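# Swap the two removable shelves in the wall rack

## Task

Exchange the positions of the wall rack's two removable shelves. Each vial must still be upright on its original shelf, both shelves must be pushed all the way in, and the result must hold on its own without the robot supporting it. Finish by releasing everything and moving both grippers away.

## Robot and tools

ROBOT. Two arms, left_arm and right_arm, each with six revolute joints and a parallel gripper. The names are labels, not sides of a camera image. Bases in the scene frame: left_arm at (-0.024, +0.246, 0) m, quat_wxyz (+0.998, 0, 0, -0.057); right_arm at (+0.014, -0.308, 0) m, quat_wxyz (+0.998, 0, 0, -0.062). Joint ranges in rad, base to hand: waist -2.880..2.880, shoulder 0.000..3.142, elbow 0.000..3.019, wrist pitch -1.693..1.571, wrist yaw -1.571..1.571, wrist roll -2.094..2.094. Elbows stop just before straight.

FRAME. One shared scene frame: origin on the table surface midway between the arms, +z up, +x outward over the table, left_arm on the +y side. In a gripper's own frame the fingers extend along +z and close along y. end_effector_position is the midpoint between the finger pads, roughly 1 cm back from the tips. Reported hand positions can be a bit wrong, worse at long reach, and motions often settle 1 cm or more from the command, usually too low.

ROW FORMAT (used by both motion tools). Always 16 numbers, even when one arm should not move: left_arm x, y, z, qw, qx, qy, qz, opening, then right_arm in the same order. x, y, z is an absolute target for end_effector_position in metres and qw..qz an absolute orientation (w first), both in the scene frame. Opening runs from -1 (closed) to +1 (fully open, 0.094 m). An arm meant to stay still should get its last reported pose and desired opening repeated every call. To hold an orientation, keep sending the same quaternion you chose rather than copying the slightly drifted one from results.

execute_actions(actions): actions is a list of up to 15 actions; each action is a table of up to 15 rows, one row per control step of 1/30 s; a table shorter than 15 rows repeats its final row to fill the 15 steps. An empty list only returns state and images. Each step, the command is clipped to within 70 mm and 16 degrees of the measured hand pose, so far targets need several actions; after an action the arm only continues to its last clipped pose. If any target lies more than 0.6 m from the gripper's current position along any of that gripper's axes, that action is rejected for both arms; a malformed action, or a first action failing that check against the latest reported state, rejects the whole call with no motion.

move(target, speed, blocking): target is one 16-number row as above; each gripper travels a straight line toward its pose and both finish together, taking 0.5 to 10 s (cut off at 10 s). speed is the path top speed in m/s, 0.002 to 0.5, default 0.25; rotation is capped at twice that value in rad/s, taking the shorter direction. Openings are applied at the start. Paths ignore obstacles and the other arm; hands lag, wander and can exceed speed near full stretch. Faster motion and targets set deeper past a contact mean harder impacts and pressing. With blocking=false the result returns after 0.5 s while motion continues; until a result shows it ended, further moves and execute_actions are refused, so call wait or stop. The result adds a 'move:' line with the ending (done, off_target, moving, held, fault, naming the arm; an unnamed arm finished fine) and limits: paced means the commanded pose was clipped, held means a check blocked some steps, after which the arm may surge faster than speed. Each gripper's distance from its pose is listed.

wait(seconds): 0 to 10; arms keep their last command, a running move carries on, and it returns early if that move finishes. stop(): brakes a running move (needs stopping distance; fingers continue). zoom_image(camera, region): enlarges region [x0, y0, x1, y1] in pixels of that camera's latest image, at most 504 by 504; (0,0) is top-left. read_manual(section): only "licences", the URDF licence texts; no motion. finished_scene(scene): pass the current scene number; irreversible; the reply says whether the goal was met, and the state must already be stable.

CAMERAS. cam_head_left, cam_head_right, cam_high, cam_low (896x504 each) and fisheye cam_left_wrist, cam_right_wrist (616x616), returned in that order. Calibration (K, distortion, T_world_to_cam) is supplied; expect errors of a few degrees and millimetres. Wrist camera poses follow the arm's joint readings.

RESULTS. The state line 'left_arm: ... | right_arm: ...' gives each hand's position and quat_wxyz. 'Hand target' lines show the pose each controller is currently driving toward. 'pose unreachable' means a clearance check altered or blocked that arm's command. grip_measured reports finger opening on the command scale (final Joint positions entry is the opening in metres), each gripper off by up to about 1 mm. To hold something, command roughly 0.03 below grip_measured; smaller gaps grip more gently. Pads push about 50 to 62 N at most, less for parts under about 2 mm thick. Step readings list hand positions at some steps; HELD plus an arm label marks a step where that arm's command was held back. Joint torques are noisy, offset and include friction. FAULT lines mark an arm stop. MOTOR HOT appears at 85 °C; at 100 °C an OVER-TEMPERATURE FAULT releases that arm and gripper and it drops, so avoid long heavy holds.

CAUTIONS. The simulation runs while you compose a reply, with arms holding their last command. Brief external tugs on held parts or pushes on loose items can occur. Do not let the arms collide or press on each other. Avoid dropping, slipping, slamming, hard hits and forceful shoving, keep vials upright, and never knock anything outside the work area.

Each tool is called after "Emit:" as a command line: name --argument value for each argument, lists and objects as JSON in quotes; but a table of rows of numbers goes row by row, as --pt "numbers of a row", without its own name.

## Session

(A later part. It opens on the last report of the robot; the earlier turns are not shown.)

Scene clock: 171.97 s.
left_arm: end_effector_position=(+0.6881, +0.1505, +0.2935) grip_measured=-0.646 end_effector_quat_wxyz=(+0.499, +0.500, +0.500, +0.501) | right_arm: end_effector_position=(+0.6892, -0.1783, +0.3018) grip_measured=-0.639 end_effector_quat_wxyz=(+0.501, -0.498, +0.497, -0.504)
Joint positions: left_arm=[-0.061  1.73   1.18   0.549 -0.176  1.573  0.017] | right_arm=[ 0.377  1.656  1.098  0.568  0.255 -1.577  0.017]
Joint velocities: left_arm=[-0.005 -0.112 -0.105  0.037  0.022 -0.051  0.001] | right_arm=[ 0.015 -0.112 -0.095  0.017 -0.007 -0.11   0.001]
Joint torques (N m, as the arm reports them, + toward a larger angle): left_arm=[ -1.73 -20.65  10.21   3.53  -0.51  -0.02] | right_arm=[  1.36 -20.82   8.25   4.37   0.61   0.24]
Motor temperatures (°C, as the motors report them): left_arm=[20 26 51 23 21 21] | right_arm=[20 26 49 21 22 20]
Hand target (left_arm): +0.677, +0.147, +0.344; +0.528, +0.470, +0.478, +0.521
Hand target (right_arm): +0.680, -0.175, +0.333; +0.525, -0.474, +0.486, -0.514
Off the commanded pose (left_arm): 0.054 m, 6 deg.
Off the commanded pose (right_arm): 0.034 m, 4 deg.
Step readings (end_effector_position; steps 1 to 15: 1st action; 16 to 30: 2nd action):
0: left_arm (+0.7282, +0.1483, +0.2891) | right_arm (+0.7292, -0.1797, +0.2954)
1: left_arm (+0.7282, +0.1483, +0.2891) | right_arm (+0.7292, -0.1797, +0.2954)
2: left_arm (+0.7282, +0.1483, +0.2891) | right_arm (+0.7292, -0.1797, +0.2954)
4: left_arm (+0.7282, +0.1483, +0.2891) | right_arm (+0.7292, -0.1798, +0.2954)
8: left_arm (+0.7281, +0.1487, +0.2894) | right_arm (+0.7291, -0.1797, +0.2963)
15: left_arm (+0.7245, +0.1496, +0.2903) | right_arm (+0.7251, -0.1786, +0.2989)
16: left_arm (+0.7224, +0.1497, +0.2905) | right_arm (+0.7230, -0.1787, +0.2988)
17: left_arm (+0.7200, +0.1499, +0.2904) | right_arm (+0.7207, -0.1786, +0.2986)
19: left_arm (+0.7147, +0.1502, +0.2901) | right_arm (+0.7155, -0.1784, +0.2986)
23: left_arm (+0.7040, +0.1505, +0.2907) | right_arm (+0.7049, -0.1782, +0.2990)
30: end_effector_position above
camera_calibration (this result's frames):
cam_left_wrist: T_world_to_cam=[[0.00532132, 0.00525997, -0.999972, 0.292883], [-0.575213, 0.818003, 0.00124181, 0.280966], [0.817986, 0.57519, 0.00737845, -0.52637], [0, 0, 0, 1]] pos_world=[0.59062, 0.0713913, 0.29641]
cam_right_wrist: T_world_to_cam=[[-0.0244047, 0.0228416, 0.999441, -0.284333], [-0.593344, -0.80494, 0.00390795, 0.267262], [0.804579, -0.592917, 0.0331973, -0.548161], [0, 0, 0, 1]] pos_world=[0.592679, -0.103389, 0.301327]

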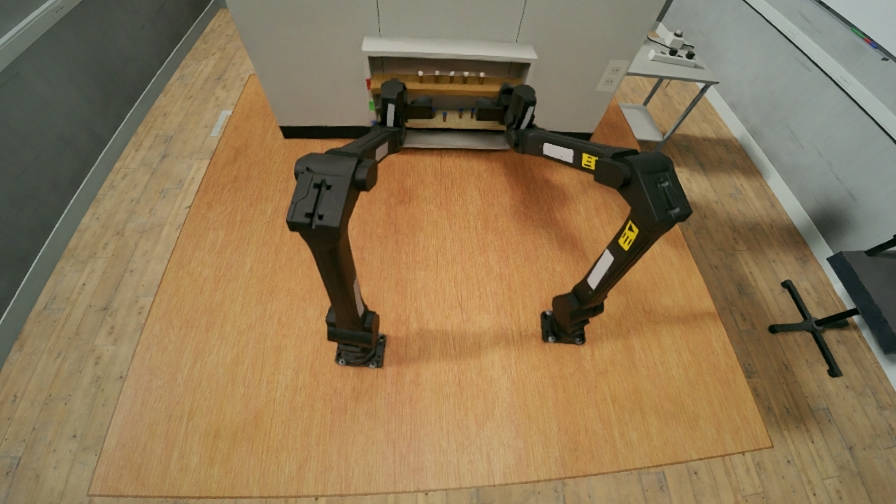

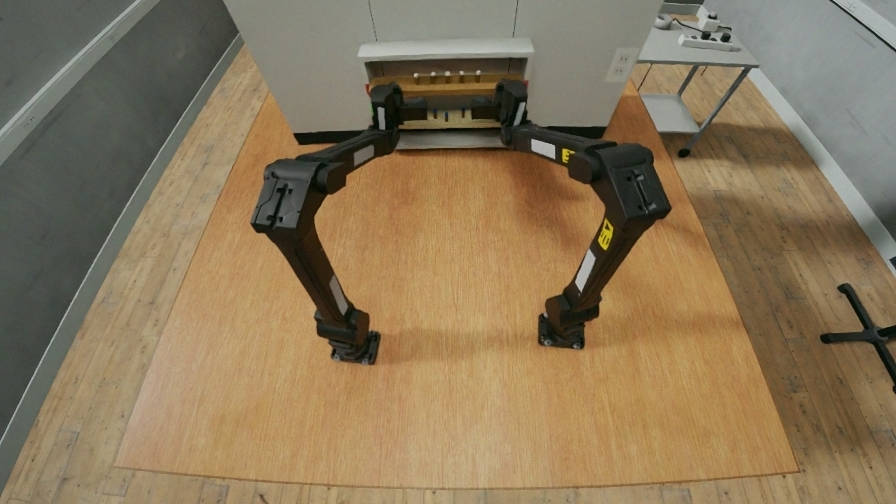

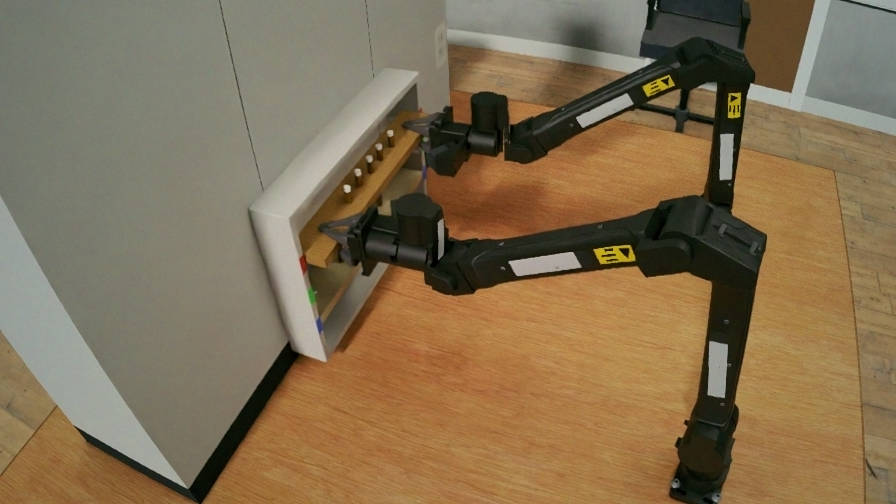

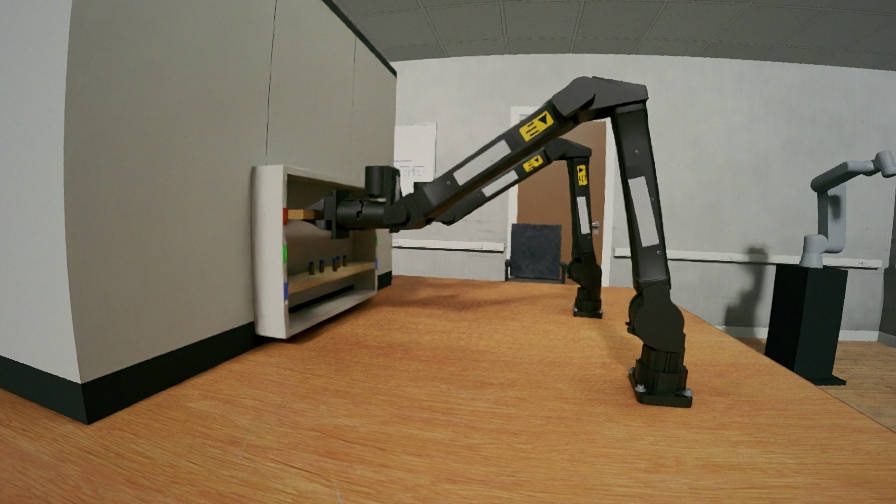

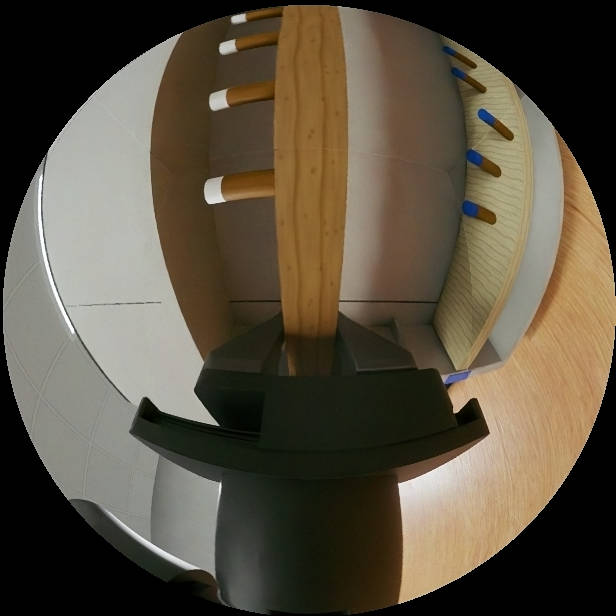

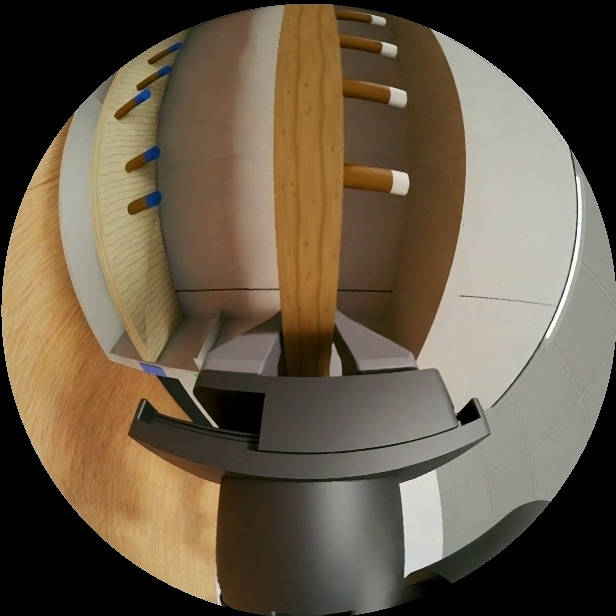

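Emit:
execute_actions --actions '[[[0.6755,0.1455,0.346,0.529,0.471,0.478,0.522,-0.68,0.679,-0.1745,0.3335,0.525,-0.475,0.485,-0.515,-0.68],[0.673,0.145,0.346,0.529,0.471,0.478,0.522,-0.68,0.6765,-0.175,0.333,0.525,-0.475,0.485,-0.515,-0.68],[0.670,0.145,0.346,0.529,0.471,0.478,0.522,-0.68,0.6735,-0.175,0.3325,0.525,-0.475,0.485,-0.515,-0.68],[0.667,0.145,0.346,0.529,0.471,0.478,0.522,-0.68,0.6705,-0.175,0.3325,0.525,-0.475,0.485,-0.515,-0.68],[0.664,0.145,0.346,0.529,0.471,0.478,0.522,-0.68,0.6675,-0.175,0.3325,0.525,-0.475,0.485,-0.515,-0.68],[0.661,0.145,0.346,0.529,0.471,0.478,0.522,-0.68,0.6645,-0.175,0.3325,0.525,-0.475,0.485,-0.515,-0.68],[0.658,0.145,0.346,0.529,0.471,0.478,0.522,-0.68,0.6615,-0.175,0.3325,0.525,-0.475,0.485,-0.515,-0.68],[0.655,0.145,0.346,0.529,0.471,0.478,0.522,-0.68,0.6585,-0.175,0.3325,0.525,-0.475,0.485,-0.515,-0.68],[0.652,0.145,0.346,0.529,0.471,0.478,0.522,-0.68,0.6555,-0.175,0.3325,0.525,-0.475,0.485,-0.515,-0.68],[0.649,0.145,0.346,0.529,0.471,0.478,0.522,-0.68,0.6525,-0.175,0.3325,0.525,-0.475,0.485,-0.515,-0.68],[0.646,0.145,0.346,0.529,0.471,0.478,0.522,-0.68,0.6495,-0.175,0.3325,0.525,-0.475,0.485,-0.515,-0.68],[0.643,0.145,0.346,0.529,0.471,0.478,0.522,-0.68,0.6465,-0.175,0.3325,0.525,-0.475,0.485,-0.515,-0.68],[0.640,0.145,0.346,0.529,0.471,0.478,0.522,-0.68,0.6435,-0.175,0.3325,0.525,-0.475,0.485,-0.515,-0.68],[0.6375,0.145,0.346,0.529,0.471,0.478,0.522,-0.68,0.641,-0.175,0.3325,0.525,-0.475,0.485,-0.515,-0.68],[0.635,0.145,0.346,0.529,0.471,0.478,0.522,-0.68,0.6385,-0.175,0.3325,0.525,-0.475,0.485,-0.515,-0.68]],[[0.633,0.145,0.346,0.529,0.471,0.478,0.522,-0.68,0.6365,-0.175,0.3325,0.525,-0.475,0.485,-0.515,-0.68],[0.6315,0.145,0.346,0.529,0.471,0.478,0.522,-0.68,0.635,-0.175,0.3325,0.525,-0.475,0.485,-0.515,-0.68],[0.6305,0.145,0.346,0.529,0.471,0.478,0.522,-0.68,0.634,-0.175,0.3325,0.525,-0.475,0.485,-0.515,-0.68],[0.630,0.145,0.346,0.529,0.471,0.478,0.522,-0.68,0.6335,-0.175,0.3325,0.525,-0.475,0.485,-0.515,-0.68],[0.630,0.145,0.346,0.529,0.471,0.478,0.522,-0.68,0.6335,-0.175,0.3325,0.525,-0.475,0.485,-0.515,-0.68],[0.630,0.145,0.346,0.529,0.471,0.478,0.522,-0.68,0.6335,-0.175,0.3325,0.525,-0.475,0.485,-0.515,-0.68],[0.6305,0.1452,0.343,0.5276,0.4724,0.4792,0.5208,-0.68,0.6338,-0.1753,0.331,0.5238,-0.4762,0.4858,-0.5142,-0.68],[0.631,0.1454,0.340,0.5262,0.4738,0.4804,0.5196,-0.68,0.6341,-0.1756,0.3295,0.5226,-0.4774,0.4866,-0.5134,-0.68],[0.6315,0.1456,0.337,0.5248,0.4752,0.4816,0.5184,-0.68,0.6344,-0.1759,0.328,0.5214,-0.4786,0.4874,-0.5126,-0.68],[0.632,0.1458,0.334,0.5234,0.4766,0.4828,0.5172,-0.68,0.6347,-0.1762,0.3265,0.5202,-0.4798,0.4882,-0.5118,-0.68],[0.6325,0.146,0.331,0.522,0.478,0.484,0.516,-0.68,0.635,-0.1765,0.325,0.519,-0.481,0.489,-0.511,-0.68],[0.633,0.1462,0.328,0.5206,0.4794,0.4852,0.5148,-0.68,0.6353,-0.1768,0.3235,0.5178,-0.4822,0.4898,-0.5102,-0.68],[0.6335,0.1464,0.325,0.5192,0.4808,0.4864,0.5136,-0.68,0.6356,-0.1771,0.322,0.5166,-0.4834,0.4906,-0.5094,-0.68],[0.634,0.1466,0.322,0.5178,0.4822,0.4876,0.5124,-0.68,0.6359,-0.1774,0.3205,0.5154,-0.4846,0.4914,-0.5086,-0.68],[0.6345,0.147,0.319,0.5165,0.4835,0.4885,0.5115,-0.68,0.636,-0.178,0.319,0.5145,-0.4855,0.492,-0.508,-0.68]]]'

Scene clock: 203.03 s.
left_arm: end_effector_position=(+0.6366, +0.1502, +0.2987) grip_measured=-0.646 end_effector_quat_wxyz=(+0.499, +0.499, +0.500, +0.502) | right_arm: end_effector_position=(+0.6385, -0.1793, +0.3067) grip_measured=-0.639 end_effector_quat_wxyz=(+0.504, -0.496, +0.496, -0.505)
Joint positions: left_arm=[-0.08   1.608  1.031  0.58  -0.197  1.573  0.017] | right_arm=[ 0.402  1.536  0.958  0.596  0.28  -1.577  0.017]
Joint velocities: left_arm=[-0.005 -0.005 -0.027  0.002 -0.066  0.037 -0.001] | right_arm=[-0.005  0.005 -0.022 -0.012 -0.051 -0.066 -0.001]
Joint torques (N m, as the arm reports them, + toward a larger angle): left_arm=[ -1.75 -15.82   9.69   3.3   -0.2   -0.04] | right_arm=[  0.35 -16.3    8.09   3.27   0.32   0.25]
Motor temperatures (°C, as the motors report them): left_arm=[20 26 47 24 22 21] | right_arm=[20 26 44 22 22 20]
Hand target (left_arm): +0.634, +0.147, +0.319; +0.516, +0.483, +0.488, +0.511
Hand target (right_arm): +0.636, -0.178, +0.319; +0.514, -0.485, +0.492, -0.508
Off the commanded pose (left_arm): 0.021 m, 3 deg.
Off the commanded pose (right_arm): 0.013 m, 2 deg.
Step readings (end_effector_position; steps 1 to 15: 1st action; 16 to 30: 2nd action):
0: left_arm (+0.6859, +0.1507, +0.2964) | right_arm (+0.6872, -0.1780, +0.3045)
1: left_arm (+0.6859, +0.1508, +0.2964) | right_arm (+0.6872, -0.1780, +0.3045)
2: left_arm (+0.6856, +0.1508, +0.2961) | right_arm (+0.6868, -0.1781, +0.3040)
4: left_arm (+0.6828, +0.1501, +0.2946) | right_arm (+0.6839, -0.1786, +0.3026)
8: left_arm (+0.6714, +0.1491, +0.2902) | right_arm (+0.6724, -0.1798, +0.2981)
15: left_arm (+0.6497, +0.1497, +0.2931) | right_arm (+0.6508, -0.1795, +0.3007)
16: left_arm (+0.6468, +0.1497, +0.2944) | right_arm (+0.6479, -0.1794, +0.3019)
17: left_arm (+0.6443, +0.1499, +0.2956) | right_arm (+0.6454, -0.1793, +0.3032)
19: left_arm (+0.6402, +0.1502, +0.2981) | right_arm (+0.6416, -0.1792, +0.3056)
23: left_arm (+0.6377, +0.1503, +0.3017) | right_arm (+0.6393, -0.1792, +0.3090)
30: end_effector_position above
camera_calibration (this result's frames):
cam_left_wrist: T_world_to_cam=[[0.00905476, 0.00531703, -0.999945, 0.295981], [-0.576773, 0.816904, -0.000879092, 0.253331], [0.816854, 0.57675, 0.0104636, -0.484558], [0, 0, 0, 1]] pos_world=[0.539248, 0.0709474, 0.301258]
cam_right_wrist: T_world_to_cam=[[-0.0324083, 0.0203141, 0.999268, -0.285736], [-0.593346, -0.804942, -0.00287981, 0.238381], [0.804295, -0.593005, 0.0381401, -0.50952], [0, 0, 0, 1]] pos_world=[0.541986, -0.104461, 0.305646]

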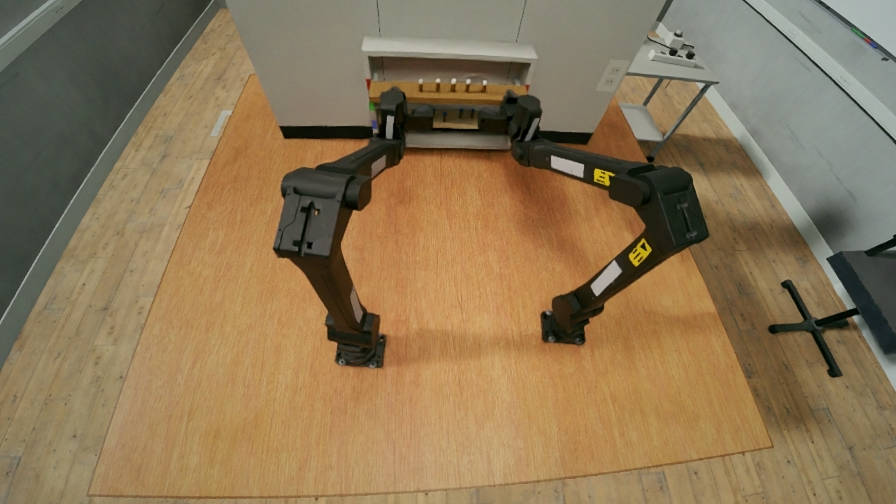

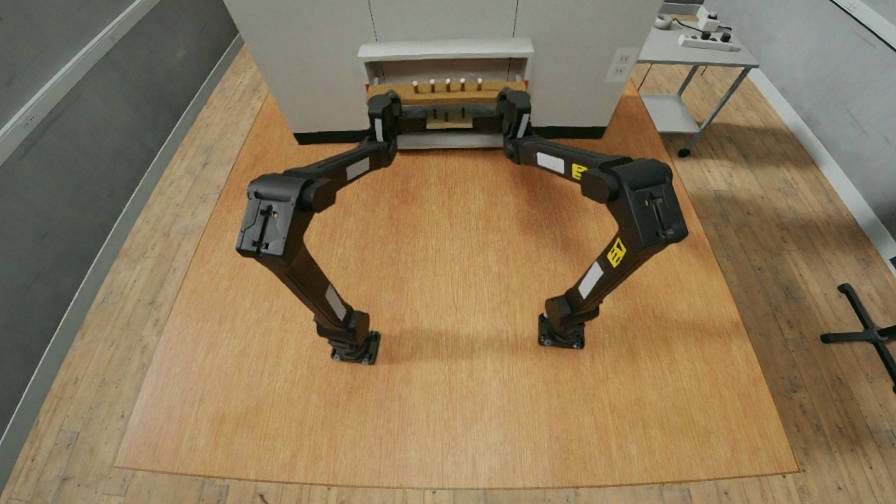

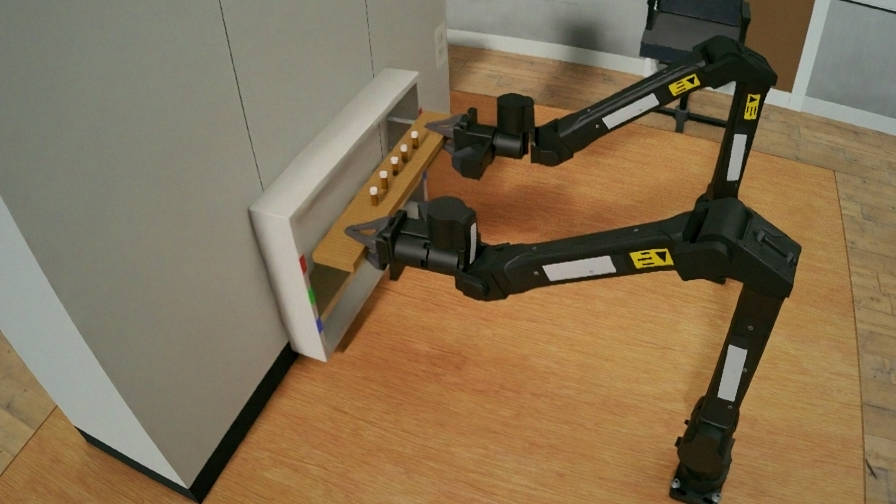

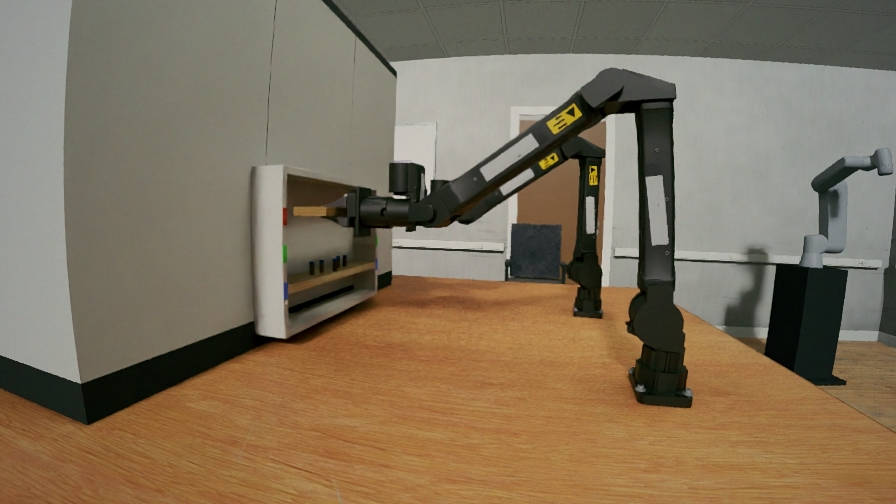

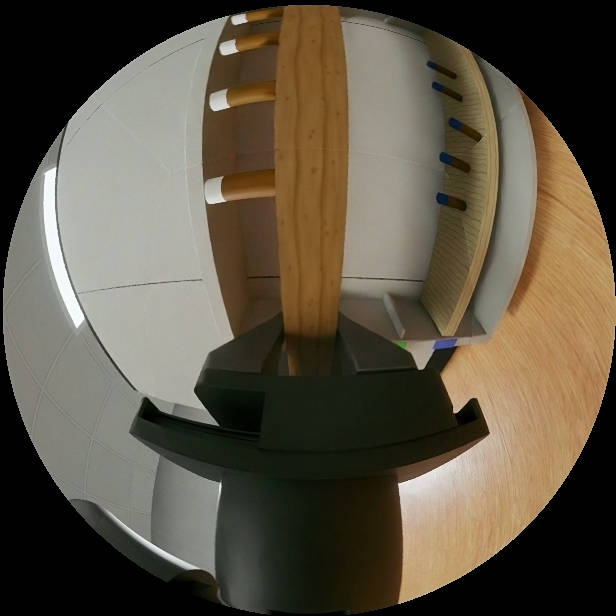

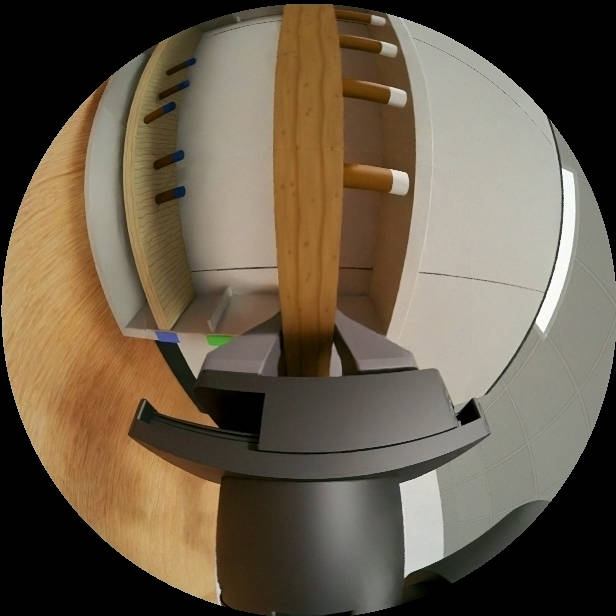

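Emit:
execute_actions --actions '[[[0.6345,0.147,0.318,0.517,0.483,0.488,0.512,-0.68,0.636,-0.178,0.318,0.515,-0.485,0.4915,-0.5085,-0.68],[0.6345,0.147,0.3165,0.5175,0.4825,0.4875,0.5125,-0.68,0.636,-0.178,0.3165,0.515,-0.485,0.491,-0.509,-0.68],[0.6345,0.147,0.3145,0.5175,0.4825,0.4875,0.5125,-0.68,0.636,-0.178,0.3145,0.515,-0.485,0.491,-0.509,-0.68],[0.6345,0.147,0.312,0.5175,0.4825,0.4875,0.5125,-0.68,0.636,-0.178,0.312,0.515,-0.485,0.491,-0.509,-0.68],[0.6345,0.147,0.3095,0.5175,0.4825,0.4875,0.5125,-0.68,0.636,-0.178,0.3095,0.515,-0.485,0.491,-0.509,-0.68],[0.6345,0.147,0.307,0.5175,0.4825,0.4875,0.5125,-0.68,0.636,-0.178,0.307,0.515,-0.485,0.491,-0.509,-0.68],[0.6345,0.147,0.3045,0.5175,0.4825,0.4875,0.5125,-0.68,0.636,-0.178,0.3045,0.515,-0.485,0.491,-0.509,-0.68],[0.6345,0.147,0.302,0.5175,0.4825,0.4875,0.5125,-0.68,0.636,-0.178,0.302,0.515,-0.485,0.491,-0.509,-0.68],[0.6345,0.147,0.2995,0.5175,0.4825,0.4875,0.5125,-0.68,0.636,-0.178,0.2995,0.515,-0.485,0.491,-0.509,-0.68],[0.6345,0.147,0.297,0.5175,0.4825,0.4875,0.5125,-0.68,0.636,-0.178,0.297,0.515,-0.485,0.491,-0.509,-0.68],[0.6345,0.147,0.2945,0.5175,0.4825,0.4875,0.5125,-0.68,0.636,-0.178,0.2945,0.515,-0.485,0.491,-0.509,-0.68],[0.6345,0.147,0.292,0.5175,0.4825,0.4875,0.5125,-0.68,0.636,-0.178,0.292,0.515,-0.485,0.491,-0.509,-0.68],[0.6345,0.147,0.2895,0.5175,0.4825,0.4875,0.5125,-0.68,0.636,-0.178,0.2895,0.515,-0.485,0.491,-0.509,-0.68],[0.6345,0.147,0.287,0.5175,0.4825,0.4875,0.5125,-0.68,0.636,-0.178,0.287,0.515,-0.485,0.491,-0.509,-0.68],[0.6345,0.147,0.2845,0.5175,0.4825,0.4875,0.5125,-0.68,0.636,-0.178,0.2845,0.515,-0.485,0.491,-0.509,-0.68]],[[0.6345,0.147,0.282,0.5175,0.4825,0.4875,0.5125,-0.68,0.636,-0.178,0.282,0.515,-0.485,0.491,-0.509,-0.68],[0.6345,0.147,0.2795,0.5175,0.4825,0.4875,0.5125,-0.68,0.636,-0.178,0.2795,0.515,-0.485,0.491,-0.509,-0.68],[0.6345,0.147,0.277,0.5175,0.4825,0.4875,0.5125,-0.68,0.636,-0.178,0.277,0.515,-0.485,0.491,-0.509,-0.68],[0.6345,0.147,0.2745,0.5175,0.4825,0.4875,0.5125,-0.68,0.636,-0.178,0.2745,0.515,-0.485,0.491,-0.509,-0.68],[0.6345,0.147,0.272,0.5175,0.4825,0.4875,0.5125,-0.68,0.636,-0.178,0.272,0.515,-0.485,0.491,-0.509,-0.68],[0.6345,0.147,0.2695,0.5175,0.4825,0.4875,0.5125,-0.68,0.636,-0.178,0.2695,0.515,-0.485,0.491,-0.509,-0.68],[0.6345,0.147,0.267,0.5175,0.4825,0.4875,0.5125,-0.68,0.636,-0.178,0.267,0.515,-0.485,0.491,-0.509,-0.68],[0.6345,0.147,0.2645,0.5175,0.4825,0.4875,0.5125,-0.68,0.636,-0.178,0.2645,0.515,-0.485,0.491,-0.509,-0.68],[0.6345,0.147,0.262,0.5175,0.4825,0.4875,0.5125,-0.68,0.636,-0.178,0.262,0.515,-0.485,0.491,-0.509,-0.68],[0.6345,0.147,0.2595,0.5175,0.4825,0.4875,0.5125,-0.68,0.636,-0.178,0.2595,0.515,-0.485,0.491,-0.509,-0.68],[0.6345,0.147,0.257,0.5175,0.4825,0.4875,0.5125,-0.68,0.636,-0.178,0.257,0.515,-0.485,0.491,-0.509,-0.68],[0.6345,0.147,0.2545,0.5175,0.4825,0.4875,0.5125,-0.68,0.636,-0.178,0.2545,0.515,-0.485,0.491,-0.509,-0.68],[0.6345,0.147,0.2525,0.5175,0.4825,0.4875,0.5125,-0.68,0.636,-0.178,0.2525,0.515,-0.485,0.491,-0.509,-0.68],[0.6345,0.147,0.251,0.5175,0.4825,0.4875,0.5125,-0.68,0.636,-0.178,0.251,0.515,-0.485,0.491,-0.509,-0.68],[0.6345,0.147,0.250,0.5175,0.4825,0.4875,0.5125,-0.68,0.636,-0.178,0.250,0.515,-0.485,0.491,-0.509,-0.68]]]'

Scene clock: 240.30 s.
left_arm: end_effector_position=(+0.6333, +0.1506, +0.2368) grip_measured=-0.646 end_effector_quat_wxyz=(+0.499, +0.499, +0.500, +0.502) | right_arm: end_effector_position=(+0.6369, -0.1788, +0.2437) grip_measured=-0.639 end_effector_quat_wxyz=(+0.503, -0.498, +0.496, -0.503)
Joint positions: left_arm=[-0.08   1.708  0.959  0.752 -0.197  1.573  0.017] | right_arm=[ 0.402  1.644  0.887  0.769  0.277 -1.577  0.017]
Joint velocities: left_arm=[-0.015  0.122 -0.046  0.125  0.007  0.037  0.   ] | right_arm=[-0.015  0.112 -0.051  0.125  0.037 -0.007 -0.001]
Joint torques (N m, as the arm reports them, + toward a larger angle): left_arm=[ -1.83 -14.76   9.13   3.78  -0.23  -0.07] | right_arm=[  0.61 -16.92   6.95   4.1    0.43   0.22]
Motor temperatures (°C, as the motors report them): left_arm=[20 26 46 24 21 21] | right_arm=[20 26 43 22 22 20]
Hand target (left_arm): +0.634, +0.147, +0.250; +0.517, +0.483, +0.488, +0.512
Hand target (right_arm): +0.636, -0.178, +0.250; +0.515, -0.485, +0.491, -0.508
Off the commanded pose (left_arm): 0.014 m, 3 deg.
Off the commanded pose (right_arm): 0.006 m, 2 deg.
Step readings (end_effector_position; steps 1 to 15: 1st action; 16 to 30: 2nd action):
0: left_arm (+0.6361, +0.1503, +0.2975) | right_arm (+0.6381, -0.1793, +0.3056)
1: left_arm (+0.6361, +0.1503, +0.2975) | right_arm (+0.6381, -0.1793, +0.3056)
2: left_arm (+0.6361, +0.1503, +0.2977) | right_arm (+0.6381, -0.1793, +0.3056)
4: left_arm (+0.6354, +0.1505, +0.2975) | right_arm (+0.6380, -0.1792, +0.3053)
8: left_arm (+0.6331, +0.1506, +0.2944) | right_arm (+0.6364, -0.1791, +0.3014)
15: left_arm (+0.6333, +0.1506, +0.2750) | right_arm (+0.6367, -0.1788, +0.2821)
16: left_arm (+0.6333, +0.1506, +0.2715) | right_arm (+0.6367, -0.1788, +0.2786)
17: left_arm (+0.6333, +0.1506, +0.2679) | right_arm (+0.6367, -0.1788, +0.2752)
19: left_arm (+0.6332, +0.1506, +0.2615) | right_arm (+0.6367, -0.1788, +0.2685)
23: left_arm (+0.6331, +0.1506, +0.2511) | right_arm (+0.6367, -0.1788, +0.2583)
30: end_effector_position above
camera_calibration (this result's frames):
cam_left_wrist: T_world_to_cam=[[0.00905823, 0.00493212, -0.999947, 0.234104], [-0.576461, 0.817124, -0.00119163, 0.250961], [0.817075, 0.576441, 0.0102449, -0.481538], [0, 0, 0, 1]] pos_world=[0.536001, 0.071357, 0.239324]
cam_right_wrist: T_world_to_cam=[[-0.0270033, 0.021817, 0.999397, -0.22609], [-0.590275, -0.807201, 0.0016723, 0.234242], [0.806751, -0.589874, 0.0346751, -0.505654], [0, 0, 0, 1]] pos_world=[0.540098, -0.104259, 0.243095]

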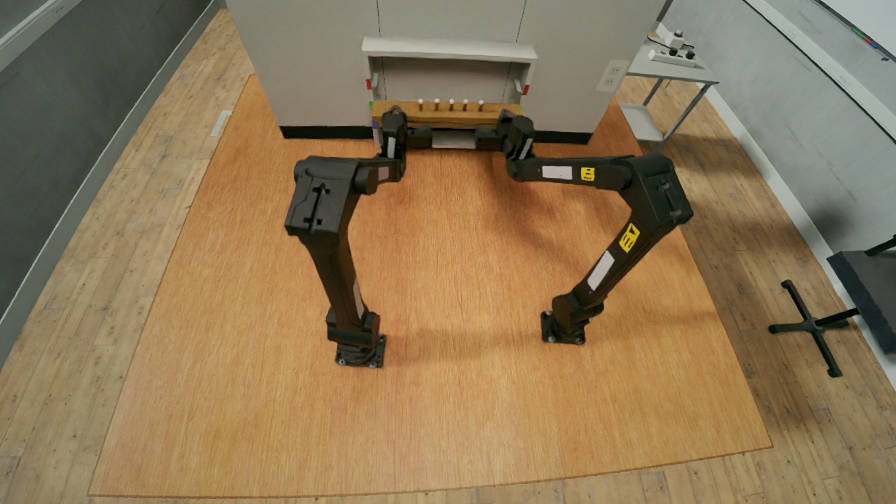

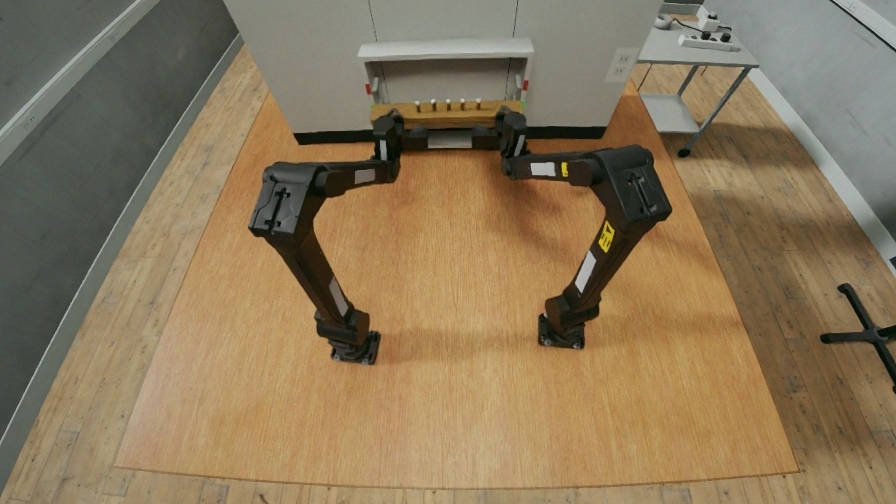

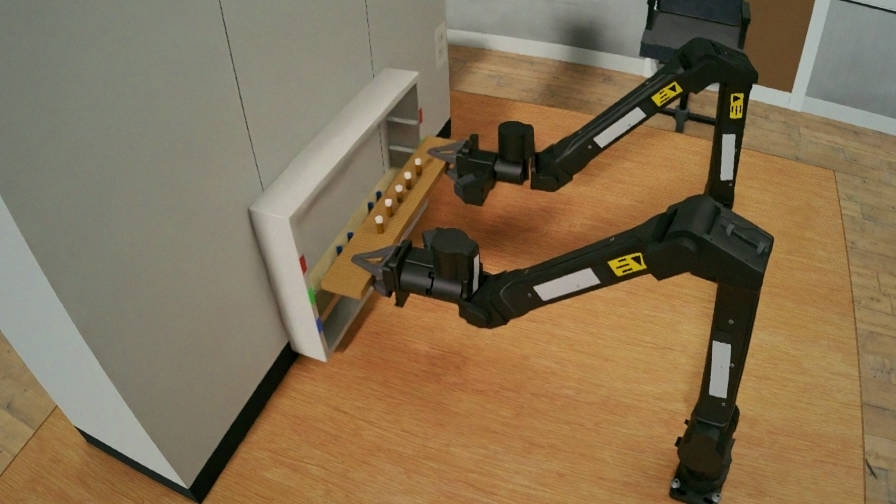

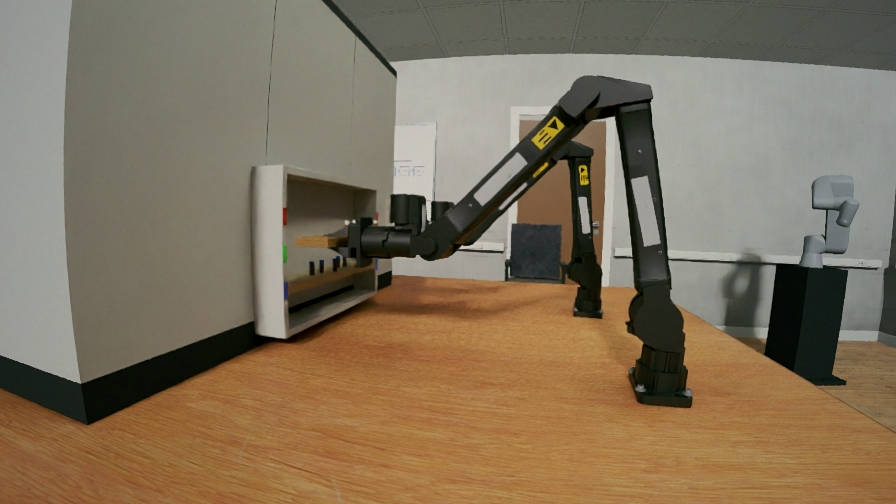

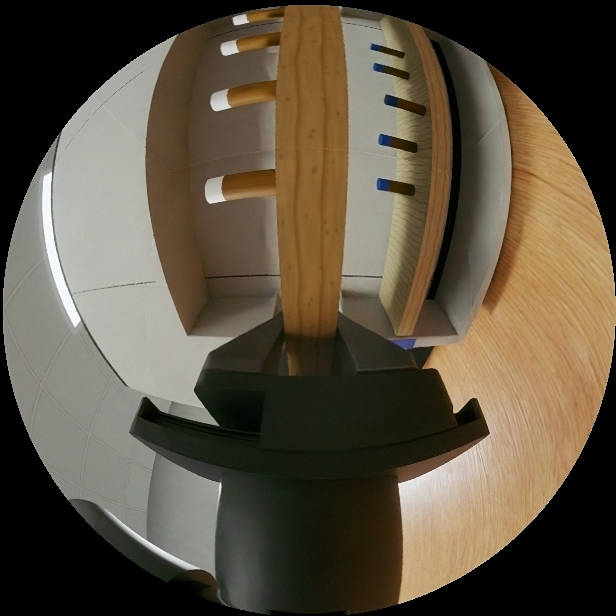

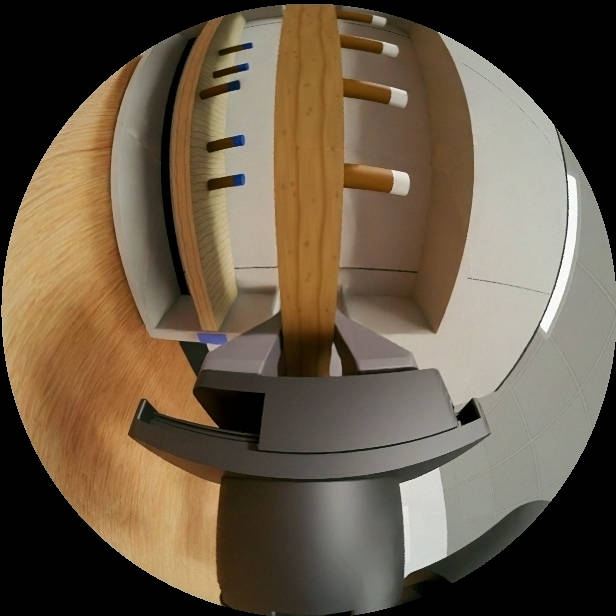

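Emit:
execute_actions --actions '[[[0.6368,0.1476,0.2523,0.5181,0.4819,0.487,0.513,-0.68,0.638,-0.1785,0.2522,0.5157,-0.4843,0.4906,-0.5094,-0.68],[0.639,0.1482,0.2546,0.5188,0.4812,0.4866,0.5134,-0.68,0.640,-0.179,0.2544,0.5164,-0.4836,0.4903,-0.5097,-0.68],[0.6413,0.1488,0.2569,0.5194,0.4806,0.4861,0.5139,-0.68,0.642,-0.1795,0.2566,0.5171,-0.4829,0.49,-0.51,-0.68],[0.6435,0.1494,0.2592,0.5201,0.4799,0.4857,0.5143,-0.68,0.644,-0.180,0.2588,0.5178,-0.4822,0.4896,-0.5104,-0.68],[0.6458,0.150,0.2615,0.5207,0.4793,0.4852,0.5148,-0.68,0.646,-0.1805,0.261,0.5185,-0.4815,0.4892,-0.5108,-0.68],[0.648,0.1505,0.2638,0.5214,0.4786,0.4848,0.5152,-0.68,0.648,-0.181,0.2632,0.5192,-0.4808,0.4889,-0.5111,-0.68],[0.6503,0.151,0.2661,0.522,0.478,0.4843,0.5157,-0.68,0.650,-0.1815,0.2654,0.5199,-0.4801,0.4885,-0.5115,-0.68],[0.6525,0.1515,0.2684,0.5227,0.4773,0.4839,0.5161,-0.68,0.652,-0.182,0.2676,0.5206,-0.4794,0.4882,-0.5118,-0.68],[0.6548,0.152,0.2707,0.5233,0.4767,0.4834,0.5166,-0.68,0.654,-0.1825,0.2698,0.5213,-0.4787,0.4878,-0.5122,-0.68],[0.657,0.1525,0.273,0.524,0.476,0.483,0.517,-0.68,0.656,-0.1835,0.272,0.522,-0.478,0.4875,-0.5125,-0.68],[0.6595,0.1525,0.273,0.524,0.476,0.483,0.517,-0.68,0.6585,-0.1835,0.272,0.522,-0.478,0.4875,-0.5125,-0.68],[0.662,0.1525,0.273,0.524,0.476,0.483,0.517,-0.68,0.661,-0.1835,0.272,0.522,-0.478,0.4875,-0.5125,-0.68],[0.6645,0.1525,0.273,0.524,0.476,0.483,0.517,-0.68,0.6635,-0.1835,0.272,0.522,-0.478,0.4875,-0.5125,-0.68],[0.6665,0.1525,0.273,0.524,0.476,0.483,0.517,-0.68,0.6655,-0.1835,0.272,0.522,-0.478,0.4875,-0.5125,-0.68],[0.668,0.1525,0.273,0.524,0.476,0.483,0.517,-0.68,0.667,-0.1835,0.272,0.522,-0.478,0.4875,-0.5125,-0.68]]]'

Scene clock: 257.37 s.
left_arm: end_effector_position=(+0.6384, +0.1491, +0.2311) grip_measured=-0.646 end_effector_quat_wxyz=(+0.502, +0.502, +0.497, +0.499) | right_arm: end_effector_position=(+0.6398, -0.1796, +0.2373) grip_measured=-0.639 end_effector_quat_wxyz=(+0.502, -0.503, +0.495, -0.500)
Joint positions: left_arm=[-0.077  1.729  0.97   0.761 -0.182  1.573  0.017] | right_arm=[ 0.396  1.658  0.89   0.772  0.262 -1.577  0.017]
Joint velocities: left_arm=[-0.015  0.112  0.159 -0.007  0.095 -0.066 -0.001] | right_arm=[-0.044  0.073  0.125 -0.046 -0.066 -0.037 -0.001]
Joint torques (N m, as the arm reports them, + toward a larger angle): left_arm=[ -0.57 -15.34  14.74   1.92   0.02  -0.07] | right_arm=[  0.02 -15.6   12.06   2.6   -0.11   0.22]
Motor temperatures (°C, as the motors report them): left_arm=[20 25 45 24 21 21] | right_arm=[20 26 42 22 22 20]
Hand target (left_arm): +0.662, +0.153, +0.274; +0.523, +0.476, +0.482, +0.517
Hand target (right_arm): +0.662, -0.185, +0.273; +0.521, -0.478, +0.487, -0.512
Off the commanded pose (left_arm): 0.051 m, 5 deg.
Off the commanded pose (right_arm): 0.044 m, 4 deg.
Step readings (end_effector_position):
0: left_arm (+0.6333, +0.1506, +0.2302) | right_arm (+0.6369, -0.1787, +0.2375)
1: left_arm (+0.6333, +0.1506, +0.2302) | right_arm (+0.6369, -0.1787, +0.2375)
2: left_arm (+0.6333, +0.1506, +0.2302) | right_arm (+0.6369, -0.1786, +0.2375)
4: left_arm (+0.6333, +0.1505, +0.2302) | right_arm (+0.6369, -0.1784, +0.2375)
8: left_arm (+0.6335, +0.1507, +0.2302) | right_arm (+0.6370, -0.1780, +0.2375)
15: end_effector_position above
camera_calibration (this result's frames):
cam_left_wrist: T_world_to_cam=[[0.00800109, 0.00508539, -0.999955, 0.22904], [-0.566759, 0.823884, -0.00034493, 0.247643], [0.823845, 0.566736, 0.00947416, -0.48743], [0, 0, 0, 1]] pos_world=[0.540088, 0.0710506, 0.233733]
cam_right_wrist: T_world_to_cam=[[-0.0195332, 0.0239105, 0.999523, -0.224008], [-0.583133, -0.812337, 0.00803682, 0.228239], [0.812142, -0.582698, 0.0298105, -0.509234], [0, 0, 0, 1]] pos_world=[0.542288, -0.105967, 0.237248]

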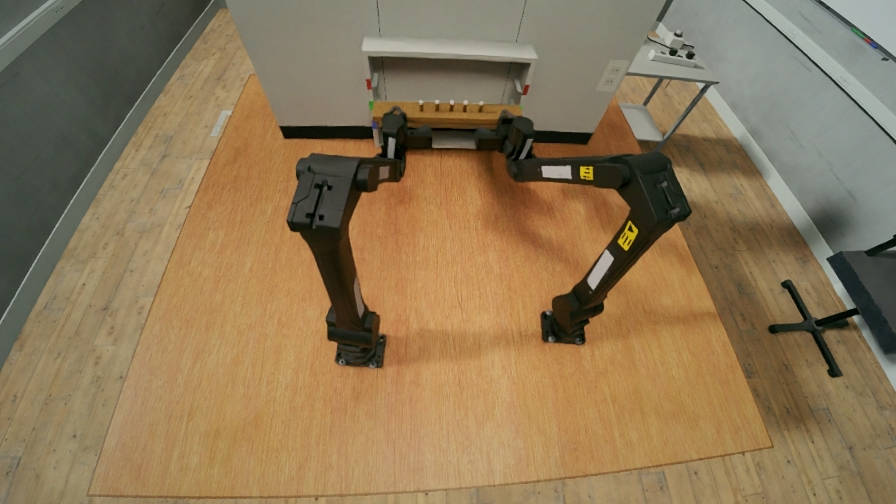

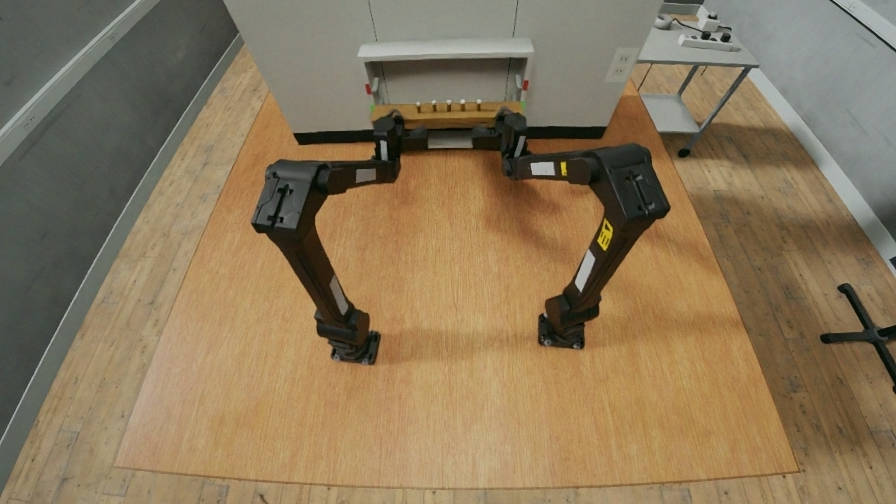

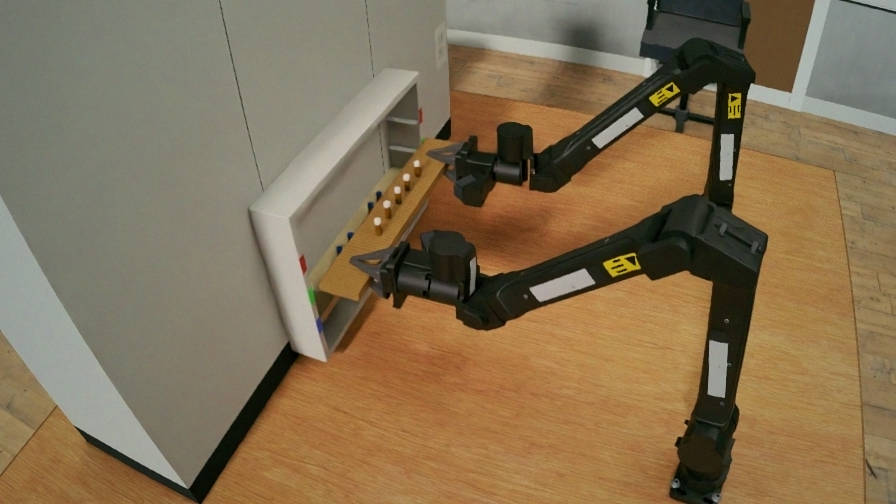

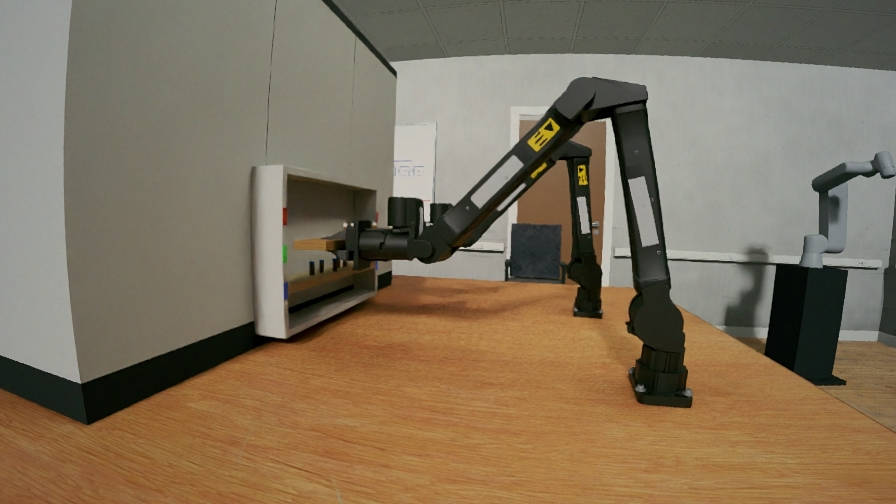

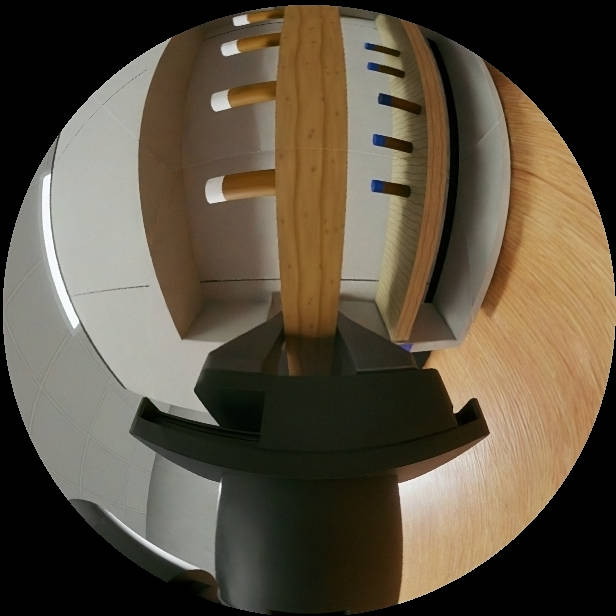

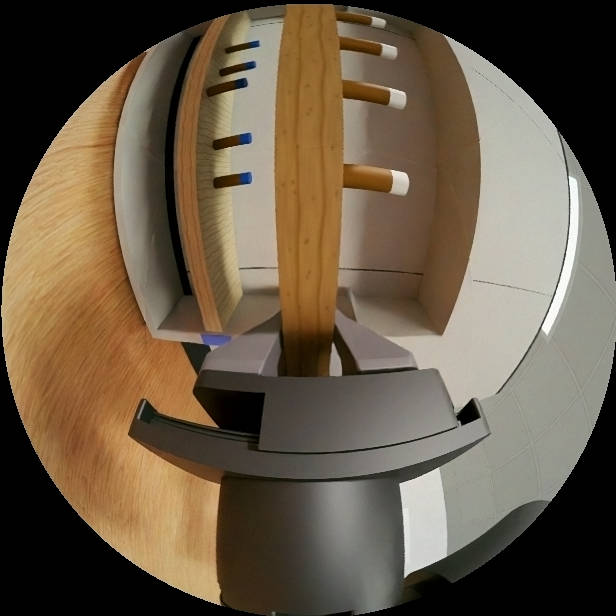

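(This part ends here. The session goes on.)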